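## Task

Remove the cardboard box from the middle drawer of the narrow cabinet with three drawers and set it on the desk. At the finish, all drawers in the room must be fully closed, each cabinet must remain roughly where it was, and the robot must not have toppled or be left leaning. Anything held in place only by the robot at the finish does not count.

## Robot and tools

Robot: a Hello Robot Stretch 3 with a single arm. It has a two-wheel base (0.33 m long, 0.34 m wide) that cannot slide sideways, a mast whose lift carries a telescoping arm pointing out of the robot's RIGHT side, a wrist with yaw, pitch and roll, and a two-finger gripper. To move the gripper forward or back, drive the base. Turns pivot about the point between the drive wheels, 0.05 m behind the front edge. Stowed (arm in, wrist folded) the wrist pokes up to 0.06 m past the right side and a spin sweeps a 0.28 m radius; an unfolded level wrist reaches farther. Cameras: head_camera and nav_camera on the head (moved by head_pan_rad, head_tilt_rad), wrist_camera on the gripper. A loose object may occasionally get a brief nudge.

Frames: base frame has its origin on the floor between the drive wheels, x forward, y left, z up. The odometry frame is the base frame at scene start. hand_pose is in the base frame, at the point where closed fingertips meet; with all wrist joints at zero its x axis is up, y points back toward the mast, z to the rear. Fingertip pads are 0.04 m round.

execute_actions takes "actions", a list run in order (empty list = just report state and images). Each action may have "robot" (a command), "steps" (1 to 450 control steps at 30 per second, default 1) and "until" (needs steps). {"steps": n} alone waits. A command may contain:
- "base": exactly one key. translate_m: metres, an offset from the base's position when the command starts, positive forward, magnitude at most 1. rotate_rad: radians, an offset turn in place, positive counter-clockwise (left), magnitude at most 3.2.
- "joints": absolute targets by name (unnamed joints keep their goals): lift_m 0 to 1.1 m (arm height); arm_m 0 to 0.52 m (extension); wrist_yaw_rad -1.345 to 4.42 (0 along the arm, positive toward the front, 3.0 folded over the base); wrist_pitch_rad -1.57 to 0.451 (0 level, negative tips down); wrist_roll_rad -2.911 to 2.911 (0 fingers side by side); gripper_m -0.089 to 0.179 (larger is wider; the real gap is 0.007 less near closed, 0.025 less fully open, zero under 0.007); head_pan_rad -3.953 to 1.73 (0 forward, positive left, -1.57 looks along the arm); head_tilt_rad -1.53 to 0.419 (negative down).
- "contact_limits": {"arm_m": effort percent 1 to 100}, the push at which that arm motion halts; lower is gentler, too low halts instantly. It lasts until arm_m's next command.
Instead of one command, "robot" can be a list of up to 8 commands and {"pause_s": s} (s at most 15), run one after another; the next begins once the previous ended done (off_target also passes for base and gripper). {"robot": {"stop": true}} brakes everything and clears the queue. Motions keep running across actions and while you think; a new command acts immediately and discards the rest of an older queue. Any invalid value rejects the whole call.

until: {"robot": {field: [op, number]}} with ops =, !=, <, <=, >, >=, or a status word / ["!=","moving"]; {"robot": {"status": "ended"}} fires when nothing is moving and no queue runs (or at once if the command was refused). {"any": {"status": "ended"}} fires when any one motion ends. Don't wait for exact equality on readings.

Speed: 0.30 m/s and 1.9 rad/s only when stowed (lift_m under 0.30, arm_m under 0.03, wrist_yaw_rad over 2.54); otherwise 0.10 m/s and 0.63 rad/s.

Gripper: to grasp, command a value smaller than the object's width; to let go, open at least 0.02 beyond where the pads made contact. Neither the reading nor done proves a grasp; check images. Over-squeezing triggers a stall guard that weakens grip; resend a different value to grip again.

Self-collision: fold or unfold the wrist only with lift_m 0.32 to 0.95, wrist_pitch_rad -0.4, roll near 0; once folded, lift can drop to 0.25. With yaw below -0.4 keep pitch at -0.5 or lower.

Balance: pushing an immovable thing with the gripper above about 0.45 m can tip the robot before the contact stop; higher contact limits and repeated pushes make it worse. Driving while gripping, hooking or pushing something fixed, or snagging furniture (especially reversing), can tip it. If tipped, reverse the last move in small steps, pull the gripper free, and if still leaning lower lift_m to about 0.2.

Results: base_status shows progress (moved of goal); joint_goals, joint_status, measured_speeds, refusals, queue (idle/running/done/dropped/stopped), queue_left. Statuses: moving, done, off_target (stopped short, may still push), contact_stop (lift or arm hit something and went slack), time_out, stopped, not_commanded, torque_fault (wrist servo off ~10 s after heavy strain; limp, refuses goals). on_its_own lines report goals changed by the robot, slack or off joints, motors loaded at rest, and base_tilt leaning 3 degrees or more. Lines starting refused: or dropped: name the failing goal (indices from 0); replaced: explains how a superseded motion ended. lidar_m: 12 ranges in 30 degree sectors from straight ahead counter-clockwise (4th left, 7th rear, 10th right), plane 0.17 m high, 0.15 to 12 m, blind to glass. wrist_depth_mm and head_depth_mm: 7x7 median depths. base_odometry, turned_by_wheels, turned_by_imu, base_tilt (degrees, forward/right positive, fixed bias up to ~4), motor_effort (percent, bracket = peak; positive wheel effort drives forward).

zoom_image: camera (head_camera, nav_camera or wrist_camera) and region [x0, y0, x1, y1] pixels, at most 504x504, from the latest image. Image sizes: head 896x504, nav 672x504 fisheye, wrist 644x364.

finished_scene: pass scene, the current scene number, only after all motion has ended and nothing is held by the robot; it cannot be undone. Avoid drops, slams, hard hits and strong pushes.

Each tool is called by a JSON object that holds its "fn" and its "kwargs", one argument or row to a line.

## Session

{"fn": "execute_actions", "kwargs": {
  "actions": []
}}

Scene clock: 0.00 s.
robot.base_odometry: x=+0.000 y=+0.000 heading=+0.000 (m, m, rad; robot's odometry frame)
robot.turned_by_wheels: +0.000 (rad since the last result)
robot.turned_by_imu: +0.000 (rad since the last result)
robot.base_tilt: forward=-2.0 right=+0.5 (deg)
robot.lidar_m: 2.15 2.06 1.47 2.16 2.80 2.30 2.18 1.78 1.25 1.35 2.05 2.02
robot.head_depth_mm: 1872 1920 1922 1937 1944 1953 1951 / 1946 2040 2036 2058 2044 2069 2075 / 1931 2180 2168 2183 2171 2207 2178 / 1925 2329 2335 2358 2361 2361 2291 / 1901 2475 2523 2533 2538 2546 2359 / 1904 2594 2634 2625 2611 2554 2350 / 1876 2403 2374 2366 2333 2322 2258
robot.base_status: not_commanded
robot.joint_positions: lift_m=+0.392 arm_m=+0.000 wrist_yaw_rad=+2.809 wrist_pitch_rad=-0.509 wrist_roll_rad=+0.002 gripper_m=+0.037 head_pan_rad=+0.019 head_tilt_rad=-0.002
robot.joint_goals: lift_m=+0.392 arm_m=+0.000 wrist_yaw_rad=+2.809 wrist_pitch_rad=-0.509 wrist_roll_rad=+0.002 gripper_m=+0.037 head_pan_rad=+0.019 head_tilt_rad=-0.002
robot.joint_status: lift_m=not_commanded arm_m=not_commanded wrist_yaw_rad=not_commanded wrist_pitch_rad=not_commanded wrist_roll_rad=not_commanded gripper_m=not_commanded head_pan_rad=not_commanded head_tilt_rad=not_commanded
robot.measured_speeds: translate_m=+0.000 rotate_rad=+0.000 lift_m=+0.000 arm_m=+0.000 wrist_yaw_rad=+0.000 wrist_pitch_rad=+0.000 wrist_roll_rad=+0.000 head_pan_rad=+0.000 head_tilt_rad=+0.000
robot: refusals=0 queue=idle queue_left=0
robot.motor_effort: left_wheel=+0 right_wheel=+0 lift_m=+24 arm_m=-1 wrist_yaw_rad=+0 wrist_pitch_rad=+4 wrist_roll_rad=+0 gripper_m=+0 head_pan_rad=+0 head_tilt_rad=+2 (%)
robot.hand_pose: x=+0.0480 y=+0.0555 z=+0.3851 quat_wxyz=(+0.289, +0.705, +0.062, +0.645) (m; robot's base frame)
robot.wrist_depth_mm: - - - - - - - / - - - - - - - / - - - - - 982 948 / - 886 844 857 810 801 784 / 702 - 710 698 685 675 658 / 622 - 623 599 591 580 563 / 545 535 - 519 501 502 501
pictures: head_camera (sideways: a quarter turn clockwise sets it upright), nav_camera (sideways: a quarter turn counterclockwise sets it upright), wrist_camera
Images, in order (width x height): head_camera 896x504, nav_camera 672x504, wrist_camera 644x364.

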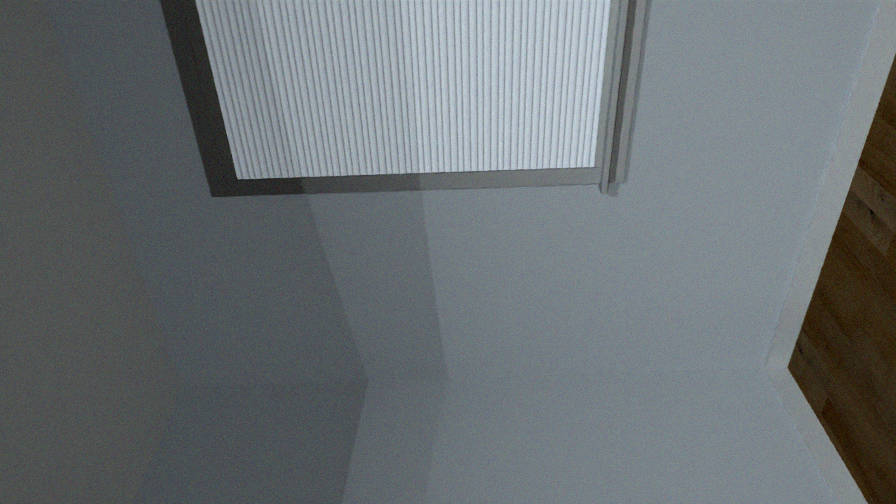

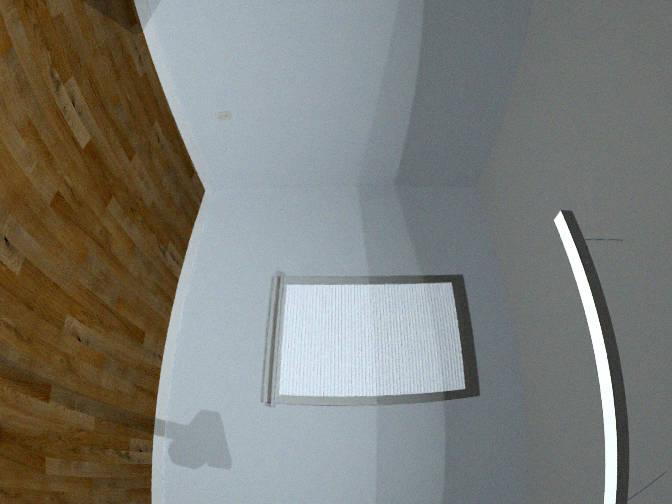

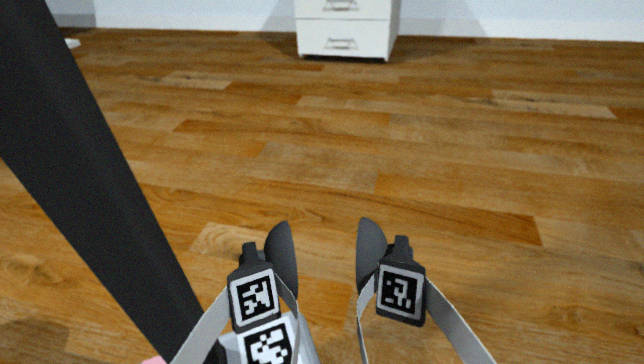

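{"fn": "execute_actions", "kwargs": {
  "actions": [
    {"robot":{"joints":{"head_pan_rad":1.4,"head_tilt_rad":-0.5}},"steps":90,"until":{"robot":{"status":"ended"}}}
  ]
}}

{"fn": "execute_actions", "kwargs": {
  "actions": [
    {"robot":{"joints":{"head_pan_rad":-1.3,"head_tilt_rad":-0.5}},"steps":120,"until":{"robot":{"status":"ended"}}}
  ]
}}

{"fn": "execute_actions", "kwargs": {
  "actions": [
    {"robot":{"joints":{"head_pan_rad":-2.6,"head_tilt_rad":-0.5}},"steps":120,"until":{"robot":{"status":"ended"}}}
  ]
}}

{"fn": "execute_actions", "kwargs": {
  "actions": [
    {"robot":{"joints":{"head_pan_rad":-3.6,"head_tilt_rad":-0.5}},"steps":120,"until":{"robot":{"status":"ended"}}}
  ]
}}

Scene clock: 4.53 s.
robot.base_odometry: x=+0.000 y=+0.000 heading=+0.000 (m, m, rad; robot's odometry frame)
robot.turned_by_wheels: +0.000 (rad since the last result)
robot.turned_by_imu: +0.001 (rad since the last result)
robot.base_tilt: forward=-2.0 right=+0.5 (deg)
robot.lidar_m: 2.16 2.06 1.47 2.17 2.80 2.30 2.19 1.78 1.25 1.34 2.05 2.02
robot.head_depth_mm: 1652 1762 1918 1780 1801 1583 1320 / 1706 1832 1990 1637 1722 1598 1318 / 1757 1918 2069 1719 1807 1602 1325 / 1824 1989 2161 2345 2019 1609 1326 / 1918 2082 2263 2480 2020 1613 1340 / 1980 2149 2368 2551 2035 1613 1337 / 2045 2247 2483 2650 2051 1615 1342
robot.base_status: not_commanded
robot.joint_positions: lift_m=+0.392 arm_m=+0.000 wrist_yaw_rad=+2.809 wrist_pitch_rad=-0.509 wrist_roll_rad=+0.002 gripper_m=+0.037 head_pan_rad=+1.393 head_tilt_rad=-0.493
robot.joint_goals: lift_m=+0.392 arm_m=+0.000 wrist_yaw_rad=+2.809 wrist_pitch_rad=-0.509 wrist_roll_rad=+0.002 gripper_m=+0.037 head_pan_rad=+1.400 head_tilt_rad=-0.500
robot.joint_status: lift_m=not_commanded arm_m=not_commanded wrist_yaw_rad=not_commanded wrist_pitch_rad=not_commanded wrist_roll_rad=not_commanded gripper_m=not_commanded head_pan_rad=done head_tilt_rad=done
robot.measured_speeds: translate_m=+0.000 rotate_rad=+0.000 lift_m=+0.000 arm_m=+0.000 wrist_yaw_rad=+0.000 wrist_pitch_rad=+0.000 wrist_roll_rad=+0.000 head_pan_rad=+0.000 head_tilt_rad=+0.000
robot: refusals=0 queue=done queue_left=0
robot.motor_effort: left_wheel=+0(0) right_wheel=+0(0) lift_m=+25(25) arm_m=-1(1) wrist_yaw_rad=+0(1) wrist_pitch_rad=+4(4) wrist_roll_rad=+0(0) gripper_m=+0(0) head_pan_rad=+3(41) head_tilt_rad=-3(27) (%)
robot.hand_pose: x=+0.0480 y=+0.0555 z=+0.3851 quat_wxyz=(+0.289, +0.705, +0.062, +0.645) (m; robot's base frame)
robot.wrist_depth_mm: - - - - - - - / - - - - - - - / - - - - - - 979 / - 865 817 821 805 799 804 / 721 - 704 694 677 680 667 / 620 - 621 589 602 578 561 / 531 539 - 528 497 512 504
pictures: head_camera (sideways: a quarter turn clockwise sets it upright), nav_camera (sideways: a quarter turn counterclockwise sets it upright), wrist_camera
Images, in order (width x height): head_camera 896x504, nav_camera 672x504, wrist_camera 644x364.

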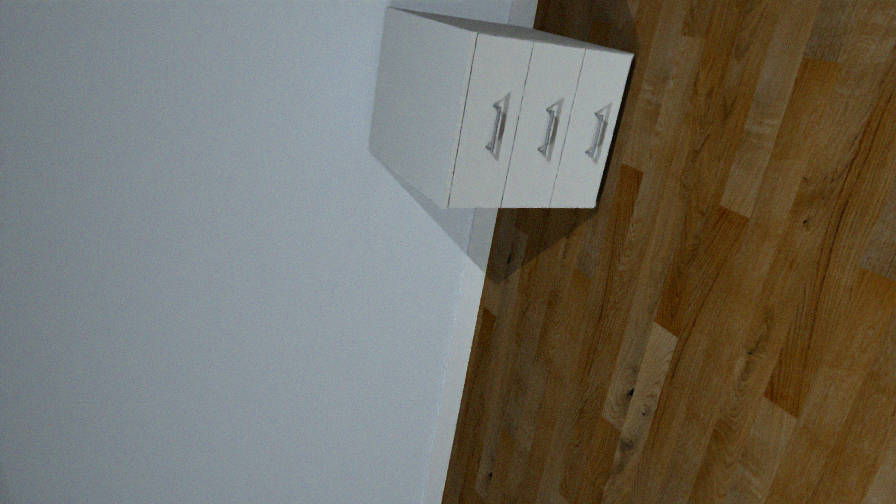

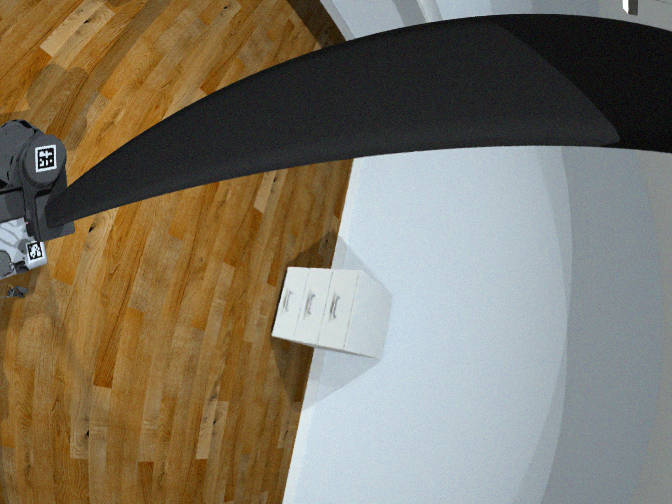

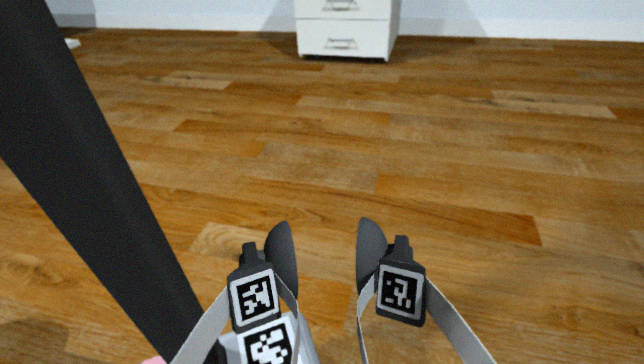

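Scene clock: 6.37 s.
robot.base_odometry: x=+0.000 y=+0.000 heading=+0.000 (m, m, rad; robot's odometry frame)
robot.turned_by_wheels: +0.000 (rad since the last result)
robot.turned_by_imu: +0.000 (rad since the last result)
robot.base_tilt: forward=-2.0 right=+0.6 (deg)
robot.lidar_m: 2.15 2.06 1.47 2.16 2.80 2.30 2.19 1.78 1.25 1.34 2.05 2.02
robot.head_depth_mm: 1699 1756 1402 1492 1609 1583 1317 / 1849 1963 1551 1675 1790 1594 1321 / 2024 2181 2341 2478 2005 1604 1335 / 2193 2366 2560 2693 2020 1602 1323 / 2057 2208 2359 2505 2031 1606 1334 / 1934 2048 2187 2343 2034 1620 1341 / 1803 1896 2033 2176 2038 1633 1343
robot.base_status: not_commanded
robot.joint_positions: lift_m=+0.392 arm_m=+0.000 wrist_yaw_rad=+2.809 wrist_pitch_rad=-0.509 wrist_roll_rad=+0.002 gripper_m=+0.037 head_pan_rad=-1.293 head_tilt_rad=-0.494
robot.joint_goals: lift_m=+0.392 arm_m=+0.000 wrist_yaw_rad=+2.809 wrist_pitch_rad=-0.509 wrist_roll_rad=+0.002 gripper_m=+0.037 head_pan_rad=-1.300 head_tilt_rad=-0.500
robot.joint_status: lift_m=not_commanded arm_m=not_commanded wrist_yaw_rad=not_commanded wrist_pitch_rad=not_commanded wrist_roll_rad=not_commanded gripper_m=not_commanded head_pan_rad=done head_tilt_rad=done
robot.measured_speeds: translate_m=+0.000 rotate_rad=+0.000 lift_m=+0.000 arm_m=+0.000 wrist_yaw_rad=+0.000 wrist_pitch_rad=+0.000 wrist_roll_rad=+0.000 head_pan_rad=+0.000 head_tilt_rad=+0.000
robot: refusals=0 queue=done queue_left=0
robot.motor_effort: left_wheel=+0(2) right_wheel=+0(0) lift_m=+25(25) arm_m=+0(1) wrist_yaw_rad=+0(0) wrist_pitch_rad=+4(4) wrist_roll_rad=+0(0) gripper_m=+0(0) head_pan_rad=-3(40) head_tilt_rad=-3(3) (%)
robot.hand_pose: x=+0.0480 y=+0.0555 z=+0.3851 quat_wxyz=(+0.289, +0.705, +0.062, +0.645) (m; robot's base frame)
robot.wrist_depth_mm: - - - - - - - / - - - - - - - / - - - - - 988 973 / - 871 854 833 806 792 791 / 706 - 698 688 693 662 660 / 627 - 623 597 584 578 560 / 539 524 - 524 502 503 496
pictures: head_camera (sideways: a quarter turn clockwise sets it upright), nav_camera (sideways: a quarter turn counterclockwise sets it upright), wrist_camera
Images, in order (width x height): head_camera 896x504, nav_camera 672x504, wrist_camera 644x364.

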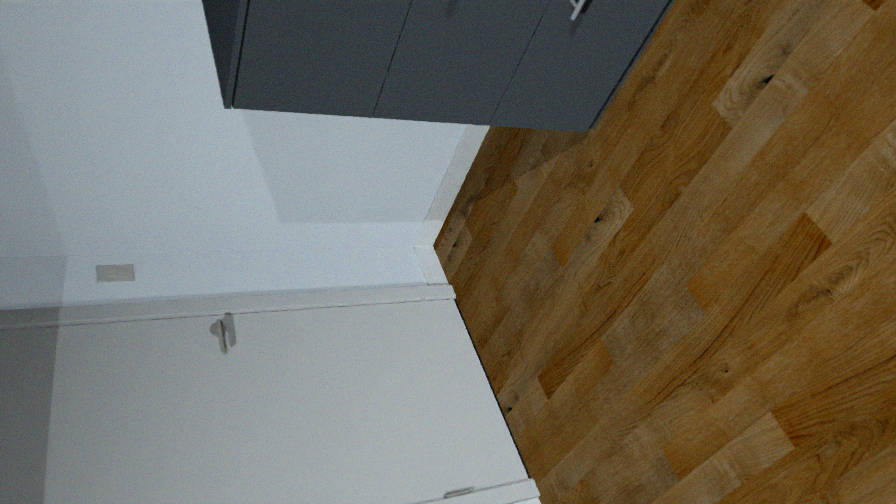

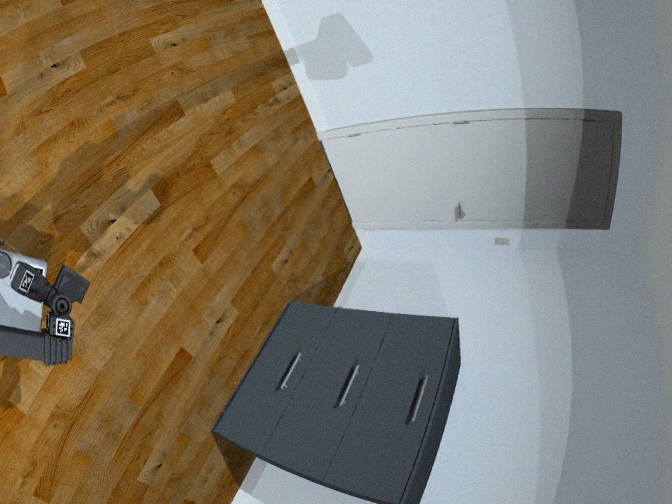

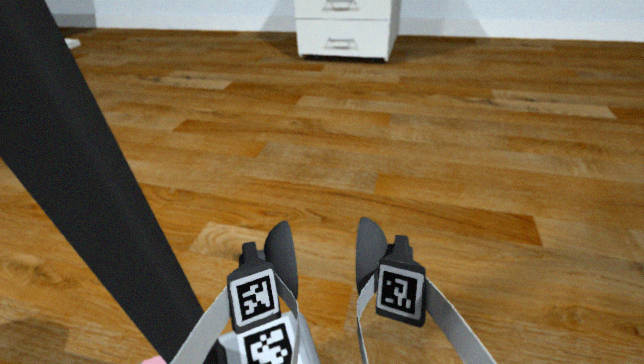

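Scene clock: 7.60 s.
robot.base_odometry: x=+0.000 y=+0.000 heading=+0.000 (m, m, rad; robot's odometry frame)
robot.turned_by_wheels: +0.000 (rad since the last result)
robot.turned_by_imu: +0.000 (rad since the last result)
robot.base_tilt: forward=-2.0 right=+0.5 (deg)
robot.lidar_m: 2.16 2.05 1.47 2.16 2.81 2.30 2.19 1.78 1.25 1.34 2.05 2.02
robot.head_depth_mm: 1874 2064 2270 2422 1989 1576 1316 / 1783 1940 2133 2327 1998 1591 1324 / 1708 1849 2017 2227 1992 1612 1322 / 1640 1762 1912 2076 2020 1600 1335 / 1570 1684 1827 1982 2025 1610 1335 / 1502 1607 1730 1887 1969 1613 1341 / 1441 1543 1664 1785 1919 1624 1342
robot.base_status: not_commanded
robot.joint_positions: lift_m=+0.392 arm_m=+0.000 wrist_yaw_rad=+2.809 wrist_pitch_rad=-0.509 wrist_roll_rad=+0.002 gripper_m=+0.037 head_pan_rad=-2.593 head_tilt_rad=-0.494
robot.joint_goals: lift_m=+0.392 arm_m=+0.000 wrist_yaw_rad=+2.809 wrist_pitch_rad=-0.509 wrist_roll_rad=+0.002 gripper_m=+0.037 head_pan_rad=-2.600 head_tilt_rad=-0.500
robot.joint_status: lift_m=not_commanded arm_m=not_commanded wrist_yaw_rad=not_commanded wrist_pitch_rad=not_commanded wrist_roll_rad=not_commanded gripper_m=not_commanded head_pan_rad=done head_tilt_rad=done
robot.measured_speeds: translate_m=+0.000 rotate_rad=+0.000 lift_m=+0.000 arm_m=+0.000 wrist_yaw_rad=+0.000 wrist_pitch_rad=+0.000 wrist_roll_rad=+0.000 head_pan_rad=+0.000 head_tilt_rad=+0.000
robot: refusals=0 queue=done queue_left=0
robot.motor_effort: left_wheel=+1(1) right_wheel=+0(0) lift_m=+24(25) arm_m=-1(1) wrist_yaw_rad=+0(0) wrist_pitch_rad=+4(4) wrist_roll_rad=+0(0) gripper_m=+0(0) head_pan_rad=-4(38) head_tilt_rad=-2(2) (%)
robot.hand_pose: x=+0.0480 y=+0.0555 z=+0.3851 quat_wxyz=(+0.289, +0.705, +0.062, +0.645) (m; robot's base frame)
robot.wrist_depth_mm: - - - - - - - / - - - - - - - / - - - - - 989 961 / - 861 853 826 820 815 767 / 730 - 720 701 688 663 654 / 617 - 616 594 603 574 570 / 534 534 - 517 500 510 495
pictures: head_camera (sideways: a quarter turn clockwise sets it upright), nav_camera (sideways: a quarter turn counterclockwise sets it upright), wrist_camera
Images, in order (width x height): head_camera 896x504, nav_camera 672x504, wrist_camera 644x364.

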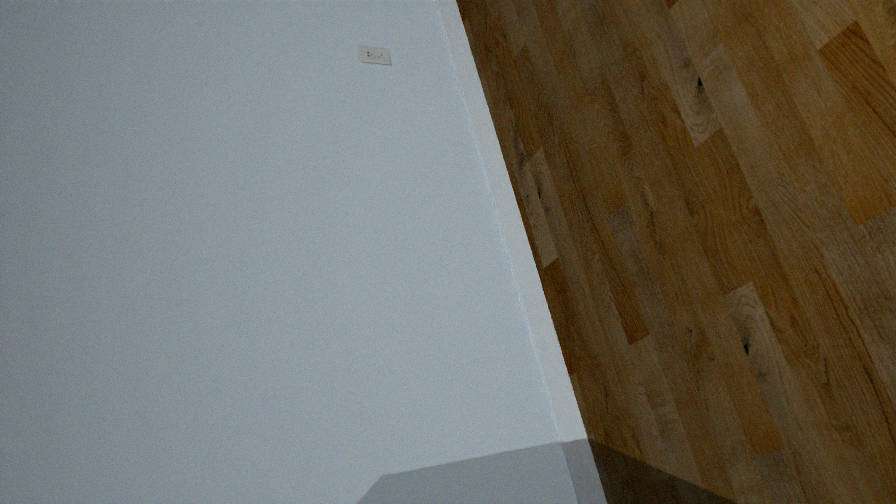

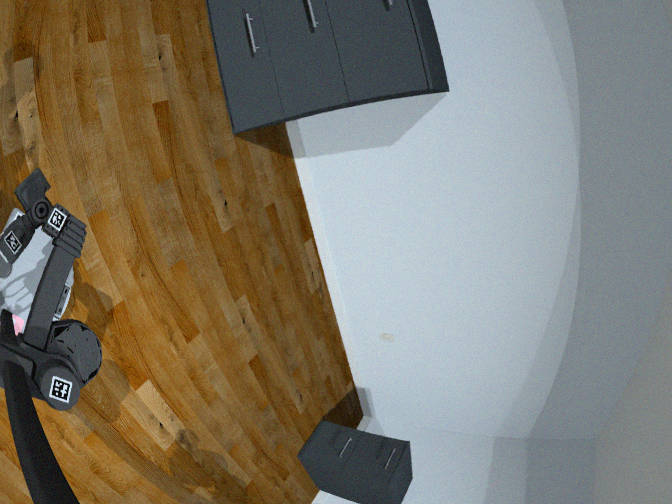

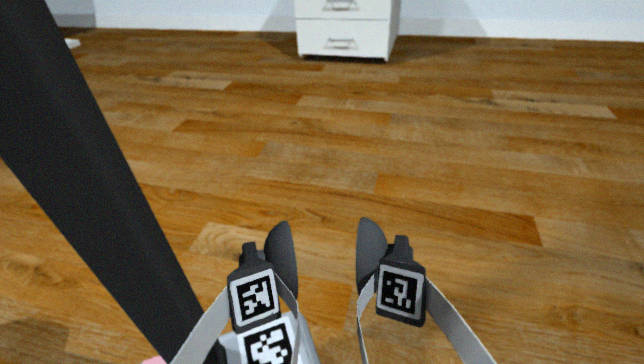

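Scene clock: 8.70 s.
robot.base_odometry: x=+0.000 y=+0.000 heading=+0.000 (m, m, rad; robot's odometry frame)
robot.turned_by_wheels: +0.000 (rad since the last result)
robot.turned_by_imu: +0.000 (rad since the last result)
robot.base_tilt: forward=-2.0 right=+0.6 (deg)
robot.lidar_m: 2.15 2.06 1.47 2.16 2.81 2.30 2.20 1.78 1.25 1.34 2.05 2.02
robot.head_depth_mm: 2249 2372 2633 2679 1978 1587 1313 / 2266 2422 2632 2551 2004 1588 1325 / 2309 2487 2711 2707 2001 1593 1326 / 2319 2513 2754 2694 2015 1609 1328 / 2347 2541 2788 2730 2021 1613 1332 / 2404 2566 2308 2391 2035 1612 1339 / 2400 2627 2186 2328 2043 1626 1335
robot.base_status: not_commanded
robot.joint_positions: lift_m=+0.392 arm_m=+0.000 wrist_yaw_rad=+2.809 wrist_pitch_rad=-0.509 wrist_roll_rad=+0.002 gripper_m=+0.037 head_pan_rad=-3.593 head_tilt_rad=-0.494
robot.joint_goals: lift_m=+0.392 arm_m=+0.000 wrist_yaw_rad=+2.809 wrist_pitch_rad=-0.509 wrist_roll_rad=+0.002 gripper_m=+0.037 head_pan_rad=-3.600 head_tilt_rad=-0.500
robot.joint_status: lift_m=not_commanded arm_m=not_commanded wrist_yaw_rad=not_commanded wrist_pitch_rad=not_commanded wrist_roll_rad=not_commanded gripper_m=not_commanded head_pan_rad=done head_tilt_rad=done
robot.measured_speeds: translate_m=+0.000 rotate_rad=+0.000 lift_m=+0.000 arm_m=+0.000 wrist_yaw_rad=+0.000 wrist_pitch_rad=+0.000 wrist_roll_rad=+0.000 head_pan_rad=+0.000 head_tilt_rad=+0.000
robot: refusals=0 queue=done queue_left=0
robot.motor_effort: left_wheel=+0(0) right_wheel=+0(0) lift_m=+25(24) arm_m=+0(1) wrist_yaw_rad=+0(0) wrist_pitch_rad=+4(4) wrist_roll_rad=+0(0) gripper_m=+0(0) head_pan_rad=-3(40) head_tilt_rad=-2(2) (%)
robot.hand_pose: x=+0.0480 y=+0.0555 z=+0.3851 quat_wxyz=(+0.289, +0.705, +0.062, +0.645) (m; robot's base frame)
robot.wrist_depth_mm: - - - - - - - / - - - - - - - / - - - - - 995 948 / - 872 861 838 853 772 779 / 706 - 696 707 688 674 653 / 608 - 618 596 598 581 572 / 534 528 - 527 503 507 494
pictures: head_camera (sideways: a quarter turn clockwise sets it upright), nav_camera (sideways: a quarter turn counterclockwise sets it upright), wrist_camera
Images, in order (width x height): head_camera 896x504, nav_camera 672x504, wrist_camera 644x364.

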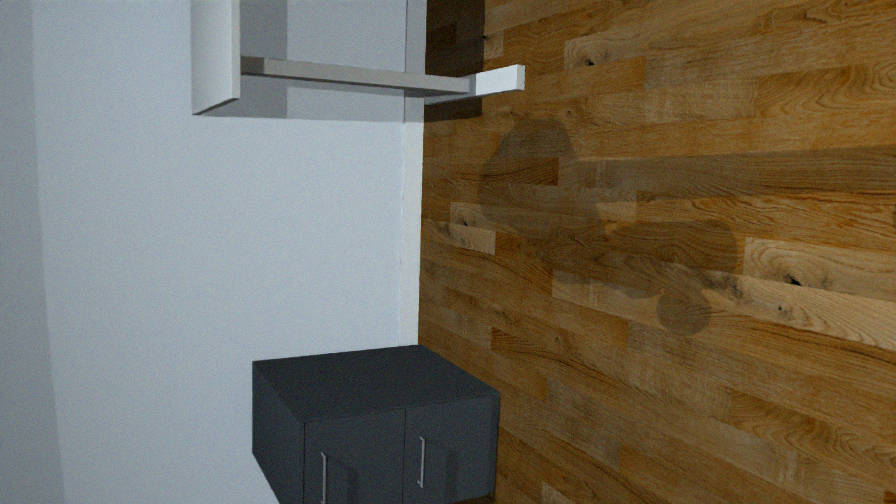

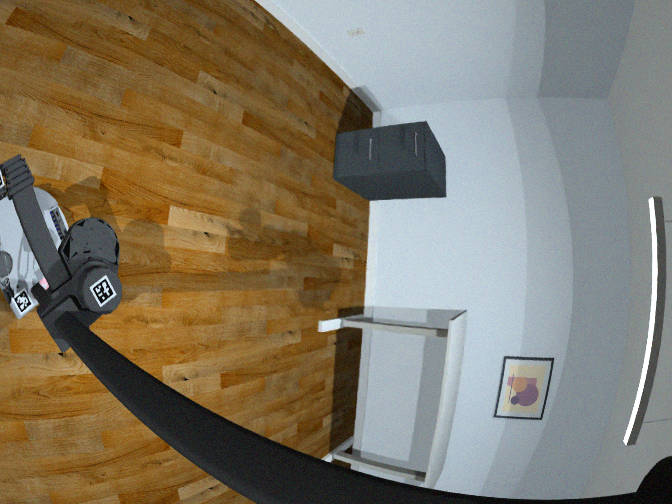

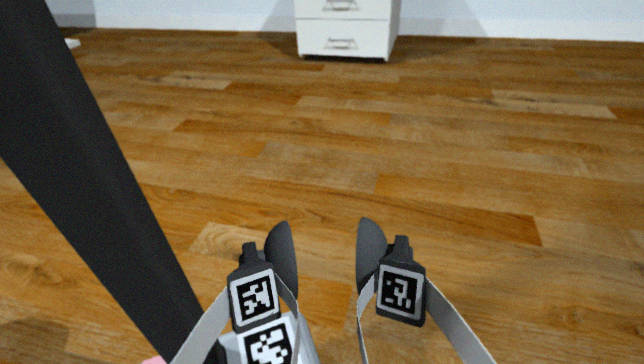

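{"fn": "execute_actions", "kwargs": {
  "actions": [
    {"robot":[{"joints":{"lift_m":0.29,"head_pan_rad":-1.57,"head_tilt_rad":-0.85}},{"base":{"rotate_rad":1.368}},{"base":{"translate_m":0.677}},{"base":{"rotate_rad":1.245}},{"joints":{"lift_m":0.5,"wrist_pitch_rad":-0.4}},{"joints":{"wrist_yaw_rad":0}},{"joints":{"wrist_pitch_rad":0,"wrist_roll_rad":1.57,"gripper_m":0.08,"lift_m":0.18}}],"steps":450,"until":{"robot":{"status":"ended"}}},
    {"steps":450,"until":{"robot":{"status":"ended"}}}
  ]
}}

Scene clock: 36.17 s.
robot.base_odometry: x=+0.136 y=+0.663 heading=+2.613 (m, m, rad; robot's odometry frame)
robot.turned_by_wheels: +2.613 (rad since the last result)
robot.turned_by_imu: +2.592 (rad since the last result)
robot.base_tilt: forward=-2.0 right=+0.5 (deg)
robot.lidar_m: 2.05 2.28 2.42 1.91 2.00 2.33 2.29 1.84 0.86 0.84 1.49 2.17
robot.head_depth_mm: 1217 1392 1626 1692 1450 1267 1129 / 1224 1396 1560 1620 1460 1275 1132 / 1226 1385 1229 1174 1403 1279 1152 / 1232 1393 1230 1178 1406 1282 1154 / 1236 1391 1230 1187 1411 1285 1133 / 1233 1419 1656 1718 1471 1278 1136 / 1243 1419 1654 1738 1473 1297 1140
robot.base_status: done (rotate_rad +1.2449 of +1.2450)
robot.joint_positions: lift_m=+0.180 arm_m=+0.000 wrist_yaw_rad=+0.001 wrist_pitch_rad=-0.023 wrist_roll_rad=+1.568 gripper_m=+0.080 head_pan_rad=-1.577 head_tilt_rad=-0.840
robot.joint_goals: lift_m=+0.180 arm_m=+0.000 wrist_yaw_rad=+0.000 wrist_pitch_rad=+0.000 wrist_roll_rad=+1.570 gripper_m=+0.080 head_pan_rad=-1.570 head_tilt_rad=-0.850
robot.joint_status: lift_m=done arm_m=not_commanded wrist_yaw_rad=done wrist_pitch_rad=done wrist_roll_rad=done gripper_m=done head_pan_rad=done head_tilt_rad=done
robot.measured_speeds: translate_m=+0.000 rotate_rad=+0.000 lift_m=+0.000 arm_m=+0.000 wrist_yaw_rad=+0.000 wrist_pitch_rad=+0.000 wrist_roll_rad=+0.000 head_pan_rad=+0.000 head_tilt_rad=+0.000
robot: refusals=0 queue=done queue_left=0
robot.motor_effort: left_wheel=-1(7) right_wheel=+3(13) lift_m=+20(31) arm_m=-1(1) wrist_yaw_rad=-1(3) wrist_pitch_rad=+8(8) wrist_roll_rad=+1(4) gripper_m=+1(85) head_pan_rad=+3(37) head_tilt_rad=-4(24) (%)
robot.hand_pose: x=-0.0210 y=-0.4006 z=+0.2887 quat_wxyz=(+0.002, +0.001, -1.000, -0.012) (m; robot's base frame)
robot.wrist_depth_mm: - - - - 683 473 323 / - - 559 567 576 474 327 / - - 580 585 597 482 327 / - - 609 618 620 488 333 / - - 626 626 639 502 332 / - - - - - 474 336 / - - - - - 503 341
pictures: head_camera (sideways: a quarter turn clockwise sets it upright), nav_camera (sideways: a quarter turn counterclockwise sets it upright), wrist_camera
Images, in order (width x height): head_camera 896x504, nav_camera 672x504, wrist_camera 644x364.

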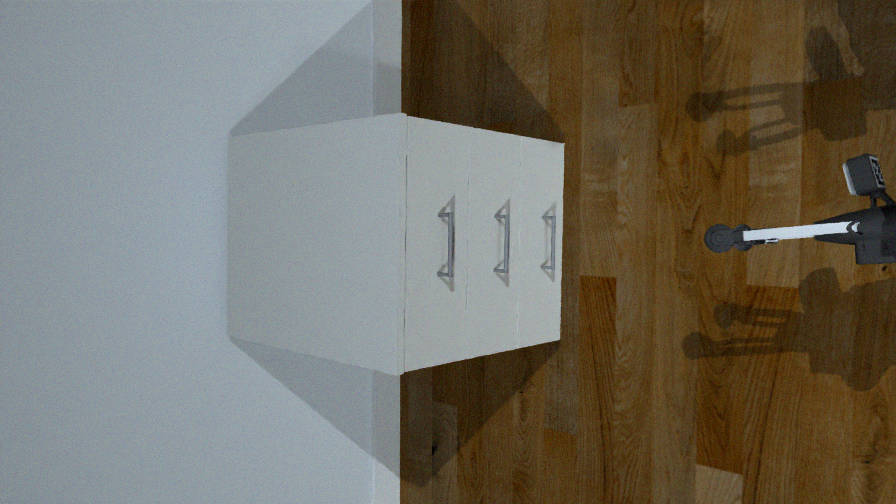

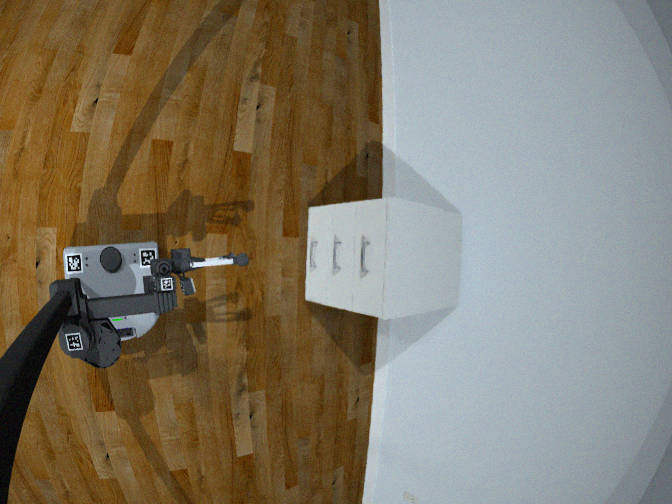

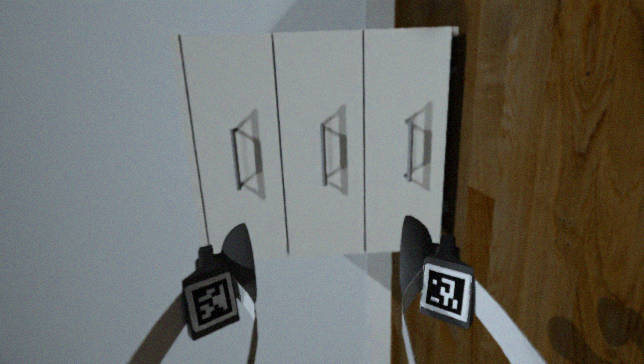

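{"fn": "execute_actions", "kwargs": {
  "actions": [
    {"robot":[{"base":{"translate_m":-0.03},"joints":{"arm_m":0.33}}],"steps":450,"until":{"robot":{"status":"ended"}}}
  ]
}}

Scene clock: 44.93 s.
robot.base_odometry: x=+0.162 y=+0.648 heading=+2.613 (m, m, rad; robot's odometry frame)
robot.turned_by_wheels: +0.000 (rad since the last result)
robot.turned_by_imu: +0.001 (rad since the last result)
robot.base_tilt: forward=-2.0 right=+0.6 (deg)
robot.lidar_m: 2.07 2.30 2.43 1.90 2.00 2.30 2.26 1.84 1.42 0.84 1.49 2.16
robot.head_depth_mm: 1218 1393 1620 1691 1453 1270 1130 / 1224 1398 1632 1698 1457 1280 1128 / 1223 1390 1224 1169 1414 1252 1135 / 1228 1396 1228 1177 1411 1258 1136 / 1233 1395 1239 1185 1412 1286 1139 / 1232 1415 1610 1643 1464 1285 1135 / 1244 1416 1653 1727 1469 1286 1144
robot.base_status: done (translate_m -0.0300 of -0.0300)
robot.joint_positions: lift_m=+0.180 arm_m=+0.330 wrist_yaw_rad=+0.000 wrist_pitch_rad=-0.022 wrist_roll_rad=+1.569 gripper_m=+0.080 head_pan_rad=-1.577 head_tilt_rad=-0.840
robot.joint_goals: lift_m=+0.180 arm_m=+0.330 wrist_yaw_rad=+0.000 wrist_pitch_rad=+0.000 wrist_roll_rad=+1.570 gripper_m=+0.080 head_pan_rad=-1.570 head_tilt_rad=-0.850
robot.joint_status: lift_m=done arm_m=done wrist_yaw_rad=done wrist_pitch_rad=done wrist_roll_rad=done gripper_m=done head_pan_rad=done head_tilt_rad=done
robot.measured_speeds: translate_m=+0.000 rotate_rad=+0.000 lift_m=+0.000 arm_m=+0.000 wrist_yaw_rad=+0.000 wrist_pitch_rad=+0.000 wrist_roll_rad=+0.000 head_pan_rad=+0.000 head_tilt_rad=+0.000
robot: refusals=0 queue=done queue_left=0
robot.motor_effort: left_wheel=-1(6) right_wheel=+3(6) lift_m=+20(20) arm_m=+4(4) wrist_yaw_rad=+0(1) wrist_pitch_rad=+8(8) wrist_roll_rad=+1(1) gripper_m=+1(1) head_pan_rad=+3(3) head_tilt_rad=-4(4) (%)
robot.hand_pose: x=-0.0213 y=-0.7303 z=+0.2889 quat_wxyz=(+0.001, +0.000, -1.000, -0.012) (m; robot's base frame)
robot.wrist_depth_mm: 230 236 237 240 243 247 250 / 243 244 246 250 253 254 261 / 250 253 257 259 263 266 271 / 263 262 269 270 276 280 282 / 278 277 276 284 286 292 300 / 863 287 292 292 301 302 310 / 915 301 308 313 311 324 324
pictures: head_camera (sideways: a quarter turn clockwise sets it upright), nav_camera (sideways: a quarter turn counterclockwise sets it upright), wrist_camera
Images, in order (width x height): head_camera 896x504, nav_camera 672x504, wrist_camera 644x364.

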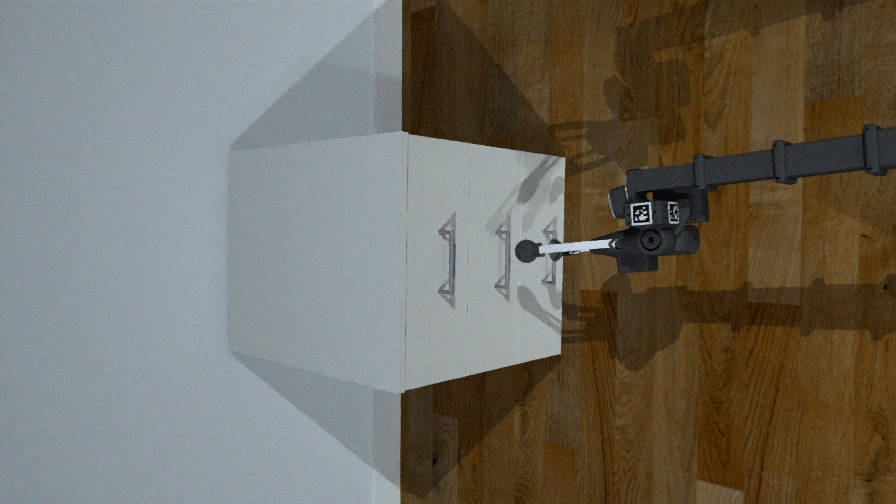

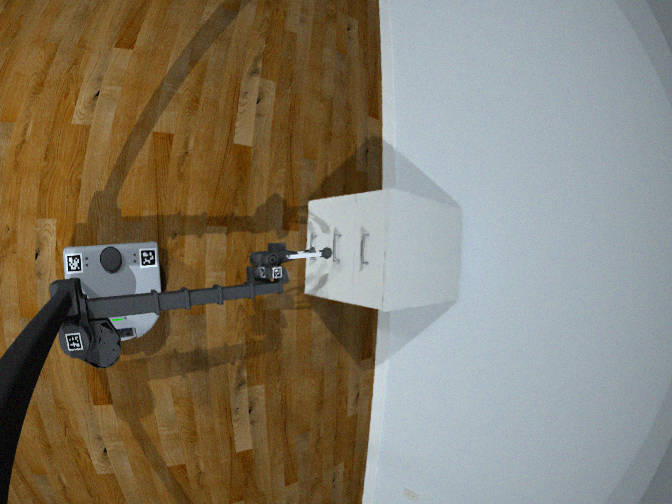

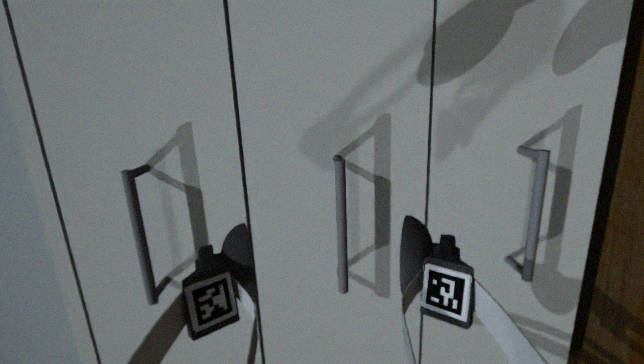

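{"fn": "execute_actions", "kwargs": {
  "actions": [
    {"robot":[{"joints":{"arm_m":0.425,"lift_m":0.17},"contact_limits":{"arm_m":20}},{"joints":{"gripper_m":-0.04}},{"joints":{"arm_m":0.36}}],"steps":300,"until":{"robot":{"status":"ended"}}}
  ]
}}

Scene clock: 52.40 s.
robot.base_odometry: x=+0.162 y=+0.648 heading=+2.613 (m, m, rad; robot's odometry frame)
robot.turned_by_wheels: +0.000 (rad since the last result)
robot.turned_by_imu: +0.002 (rad since the last result)
robot.base_tilt: forward=-1.9 right=+0.6 (deg)
robot.lidar_m: 2.08 2.29 2.42 1.90 2.00 2.29 2.26 1.84 1.42 0.85 1.49 2.17
robot.head_depth_mm: 1220 1396 1631 1692 1454 1266 1129 / 1225 1397 1633 1694 1454 1272 1130 / 1228 1387 1226 1173 1416 1248 1134 / 1227 1390 1228 1153 1423 1256 1132 / 1230 1402 1227 1187 1407 1279 1136 / 1231 1416 1625 1642 1471 1278 1136 / 1245 1422 1665 1721 1467 1281 1143
robot.base_status: done (translate_m -0.0300 of -0.0300)
robot.joint_positions: lift_m=+0.170 arm_m=+0.360 wrist_yaw_rad=+0.022 wrist_pitch_rad=-0.035 wrist_roll_rad=+1.572 gripper_m=-0.039 head_pan_rad=-1.577 head_tilt_rad=-0.841
robot.joint_goals: lift_m=+0.170 arm_m=+0.360 wrist_yaw_rad=+0.000 wrist_pitch_rad=+0.000 wrist_roll_rad=+1.570 gripper_m=-0.040 head_pan_rad=-1.570 head_tilt_rad=-0.850
robot.joint_status: lift_m=done arm_m=done wrist_yaw_rad=done wrist_pitch_rad=done wrist_roll_rad=done gripper_m=done head_pan_rad=done head_tilt_rad=done
robot.measured_speeds: translate_m=+0.000 rotate_rad=+0.000 lift_m=+0.000 arm_m=+0.000 wrist_yaw_rad=+0.000 wrist_pitch_rad=+0.000 wrist_roll_rad=+0.000 head_pan_rad=+0.000 head_tilt_rad=+0.000
robot: refusals=0 queue=done queue_left=0
robot.on_its_own: wrist_yaw_rad is at rest, and its effort (-22) is outside its rest range (-12 to +12)
robot.motor_effort: left_wheel=+5(5) right_wheel=-11(11) lift_m=+24(24) arm_m=-6(12) wrist_yaw_rad=-22(21) wrist_pitch_rad=+13(15) wrist_roll_rad=-1(1) gripper_m=-23(96) head_pan_rad=+3(2) head_tilt_rad=-4(4) (%)
robot.hand_pose: x=-0.0157 y=-0.7605 z=+0.2755 quat_wxyz=(+0.000, +0.011, -1.000, -0.018) (m; robot's base frame)
robot.wrist_depth_mm: 206 205 151 153 156 220 224 / 214 216 157 160 162 231 237 / 223 224 165 167 169 241 247 / 229 235 171 173 177 250 261 / 244 244 178 179 185 264 275 / 254 256 188 - 195 278 286 / 269 269 203 204 207 295 304
pictures: head_camera (sideways: a quarter turn clockwise sets it upright), nav_camera (sideways: a quarter turn counterclockwise sets it upright), wrist_camera
Images, in order (width x height): head_camera 896x504, nav_camera 672x504, wrist_camera 644x364.

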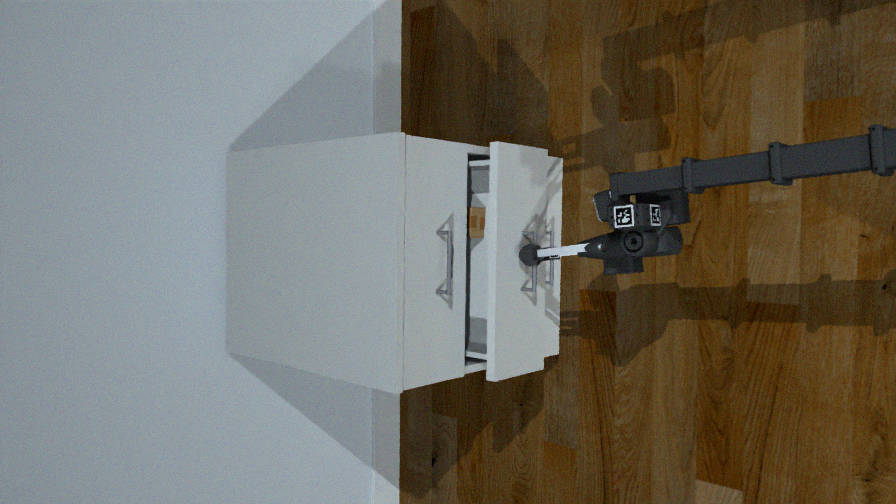

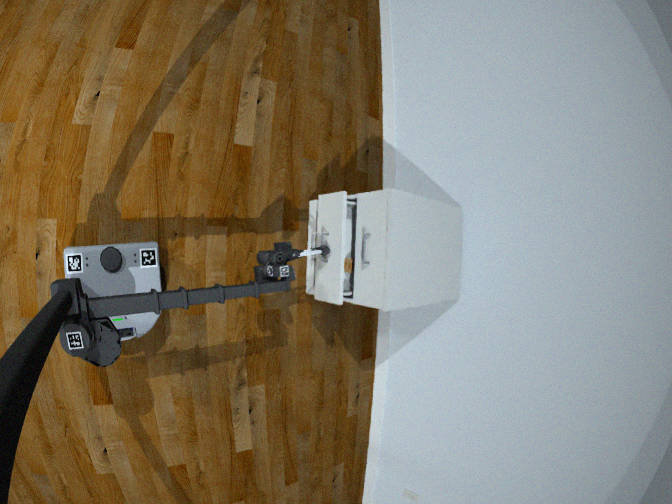

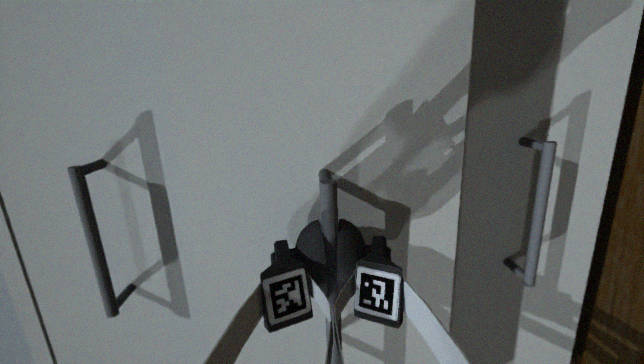

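{"fn": "execute_actions", "kwargs": {
  "actions": [
    {"robot":[{"joints":{"arm_m":0.09},"contact_limits":{"arm_m":20}}],"steps":300,"until":{"robot":{"status":"ended"}}},
    {"robot":[{"joints":{"gripper_m":0.08}},{"joints":{"arm_m":0.0,"wrist_yaw_rad":0}},{"joints":{"lift_m":0.55,"wrist_roll_rad":0,"wrist_pitch_rad":-1.45,"gripper_m":0.12}},{"joints":{"arm_m":0.3,"head_tilt_rad":-1.0}}],"steps":450,"until":{"robot":{"status":"ended"}}}
  ]
}}

Scene clock: 70.73 s.
robot.base_odometry: x=+0.162 y=+0.648 heading=+2.613 (m, m, rad; robot's odometry frame)
robot.turned_by_wheels: +0.000 (rad since the last result)
robot.turned_by_imu: +0.003 (rad since the last result)
robot.base_tilt: forward=-2.1 right=+0.5 (deg)
robot.lidar_m: 2.07 2.29 2.43 1.91 2.00 2.30 2.26 1.84 1.42 0.85 1.49 2.17
robot.head_depth_mm: 1306 1523 1704 1507 1346 1205 1103 / 1303 1525 1689 1529 1367 - - / 1302 1204 1106 - 1299 1211 - / 1313 1201 1118 1237 1301 1213 1134 / 1316 1202 1128 1247 1289 1212 1109 / 1316 1478 1638 1498 1315 1219 1108 / 1319 1546 1731 1529 1359 1221 1109
robot.base_status: done (translate_m -0.0300 of -0.0300)
robot.joint_positions: lift_m=+0.550 arm_m=+0.300 wrist_yaw_rad=+0.000 wrist_pitch_rad=-1.445 wrist_roll_rad=-0.003 gripper_m=+0.120 head_pan_rad=-1.577 head_tilt_rad=-0.988
robot.joint_goals: lift_m=+0.550 arm_m=+0.300 wrist_yaw_rad=+0.000 wrist_pitch_rad=-1.450 wrist_roll_rad=+0.000 gripper_m=+0.120 head_pan_rad=-1.570 head_tilt_rad=-1.000
robot.joint_status: lift_m=done arm_m=done wrist_yaw_rad=done wrist_pitch_rad=done wrist_roll_rad=done gripper_m=done head_pan_rad=done head_tilt_rad=done
robot.measured_speeds: translate_m=+0.000 rotate_rad=+0.000 lift_m=+0.000 arm_m=+0.000 wrist_yaw_rad=+0.000 wrist_pitch_rad=+0.000 wrist_roll_rad=+0.000 head_pan_rad=+0.000 head_tilt_rad=+0.000
robot: refusals=0 queue=done queue_left=0
robot.motor_effort: left_wheel=-1(10) right_wheel=+2(25) lift_m=+29(40) arm_m=+5(6) wrist_yaw_rad=+0(52) wrist_pitch_rad=-1(52) wrist_roll_rad=+2(16) gripper_m=+0(84) head_pan_rad=+2(3) head_tilt_rad=-5(18) (%)
robot.hand_pose: x=-0.0216 y=-0.4527 z=+0.4312 quat_wxyz=(+0.531, +0.468, -0.529, -0.467) (m; robot's base frame)
robot.wrist_depth_mm: 588 365 373 372 368 592 588 / 601 369 380 375 373 588 587 / 285 247 304 250 369 301 593 / 603 604 597 593 601 603 598 / 598 625 600 614 602 614 604 / 612 617 600 618 609 - 598 / 608 616 613 617 607 607 602
pictures: head_camera (sideways: a quarter turn clockwise sets it upright), nav_camera (sideways: a quarter turn counterclockwise sets it upright), wrist_camera
Images, in order (width x height): head_camera 896x504, nav_camera 672x504, wrist_camera 644x364.

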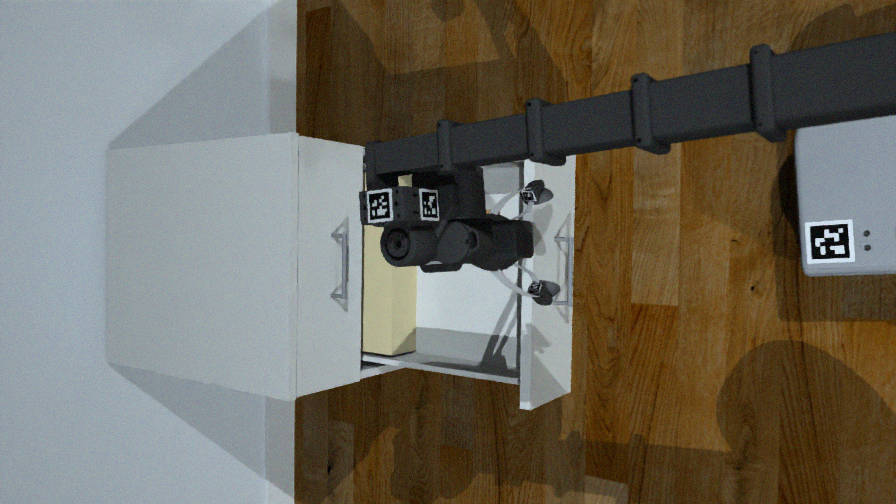

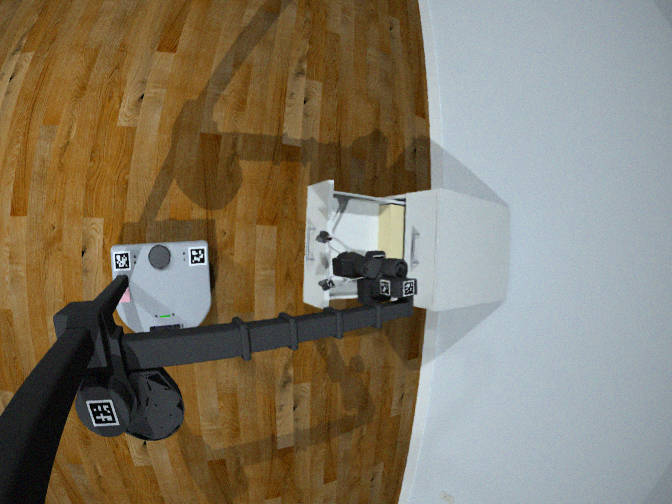

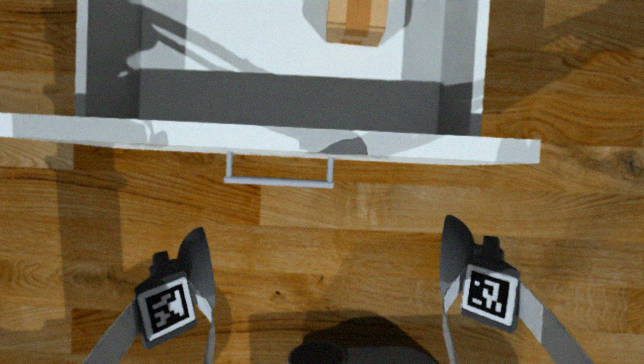

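{"fn": "execute_actions", "kwargs": {
  "actions": [
    {"robot":[{"base":{"translate_m":-0.033},"joints":{"arm_m":0.42}}],"steps":450,"until":{"robot":{"status":"ended"}}}
  ]
}}

Scene clock: 75.50 s.
robot.base_odometry: x=+0.191 y=+0.631 heading=+2.613 (m, m, rad; robot's odometry frame)
robot.turned_by_wheels: +0.000 (rad since the last result)
robot.turned_by_imu: +0.001 (rad since the last result)
robot.base_tilt: forward=-2.0 right=+0.6 (deg)
robot.lidar_m: 2.11 2.32 2.42 1.90 2.01 2.27 2.22 1.84 1.42 0.84 1.49 2.16
robot.head_depth_mm: 1290 1522 1680 1506 1336 1211 1107 / 1301 1527 1695 1516 1367 - - / 1299 1229 1112 1212 1178 1212 - / 1299 1206 1100 1219 1287 1217 1134 / 1312 1214 1123 1250 1291 1215 1106 / 1307 1306 1162 1453 1290 1220 1107 / 1317 1551 1728 1523 1351 1219 1109
robot.base_status: done (translate_m -0.0330 of -0.0330)
robot.joint_positions: lift_m=+0.550 arm_m=+0.420 wrist_yaw_rad=+0.000 wrist_pitch_rad=-1.446 wrist_roll_rad=-0.003 gripper_m=+0.120 head_pan_rad=-1.577 head_tilt_rad=-0.988
robot.joint_goals: lift_m=+0.550 arm_m=+0.420 wrist_yaw_rad=+0.000 wrist_pitch_rad=-1.450 wrist_roll_rad=+0.000 gripper_m=+0.120 head_pan_rad=-1.570 head_tilt_rad=-1.000
robot.joint_status: lift_m=done arm_m=done wrist_yaw_rad=done wrist_pitch_rad=done wrist_roll_rad=done gripper_m=done head_pan_rad=done head_tilt_rad=done
robot.measured_speeds: translate_m=+0.000 rotate_rad=+0.000 lift_m=+0.000 arm_m=+0.000 wrist_yaw_rad=+0.000 wrist_pitch_rad=+0.000 wrist_roll_rad=+0.000 head_pan_rad=+0.000 head_tilt_rad=+0.000
robot: refusals=0 queue=done queue_left=0
robot.motor_effort: left_wheel=-1(4) right_wheel=+2(5) lift_m=+30(29) arm_m=+4(6) wrist_yaw_rad=+0(1) wrist_pitch_rad=-2(2) wrist_roll_rad=+3(2) gripper_m=+0(0) head_pan_rad=+3(3) head_tilt_rad=-5(5) (%)
robot.hand_pose: x=-0.0216 y=-0.5727 z=+0.4312 quat_wxyz=(+0.531, +0.468, -0.529, -0.468) (m; robot's base frame)
robot.wrist_depth_mm: 451 374 370 369 367 568 590 / 465 373 377 322 370 588 595 / 457 375 377 352 367 598 589 / 450 379 378 375 380 600 599 / 329 371 379 379 373 600 602 / 269 253 266 253 258 - 602 / 615 606 609 610 609 607 619
pictures: head_camera (sideways: a quarter turn clockwise sets it upright), nav_camera (sideways: a quarter turn counterclockwise sets it upright), wrist_camera
Images, in order (width x height): head_camera 896x504, nav_camera 672x504, wrist_camera 644x364.

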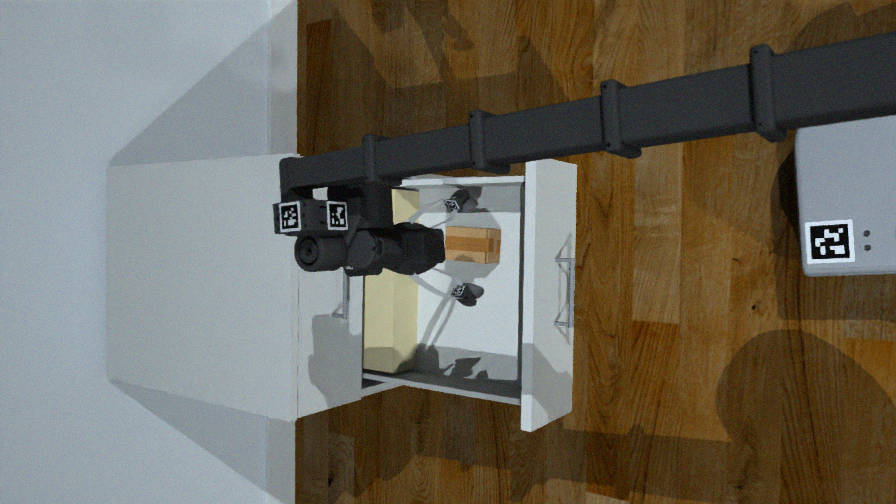

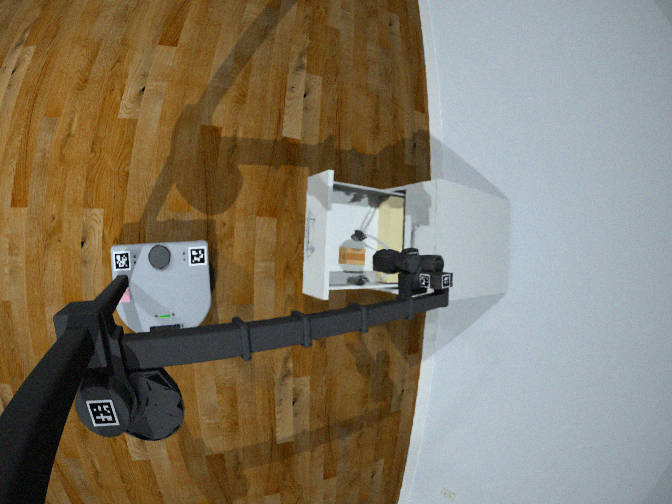

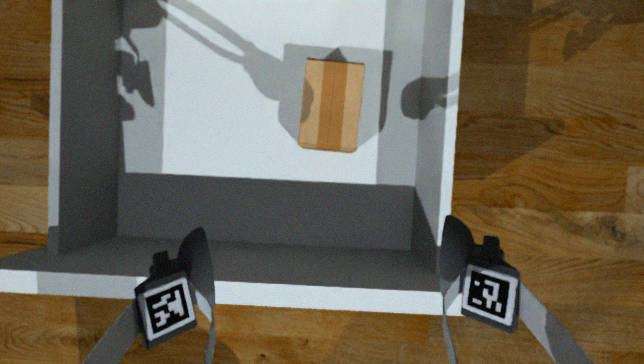

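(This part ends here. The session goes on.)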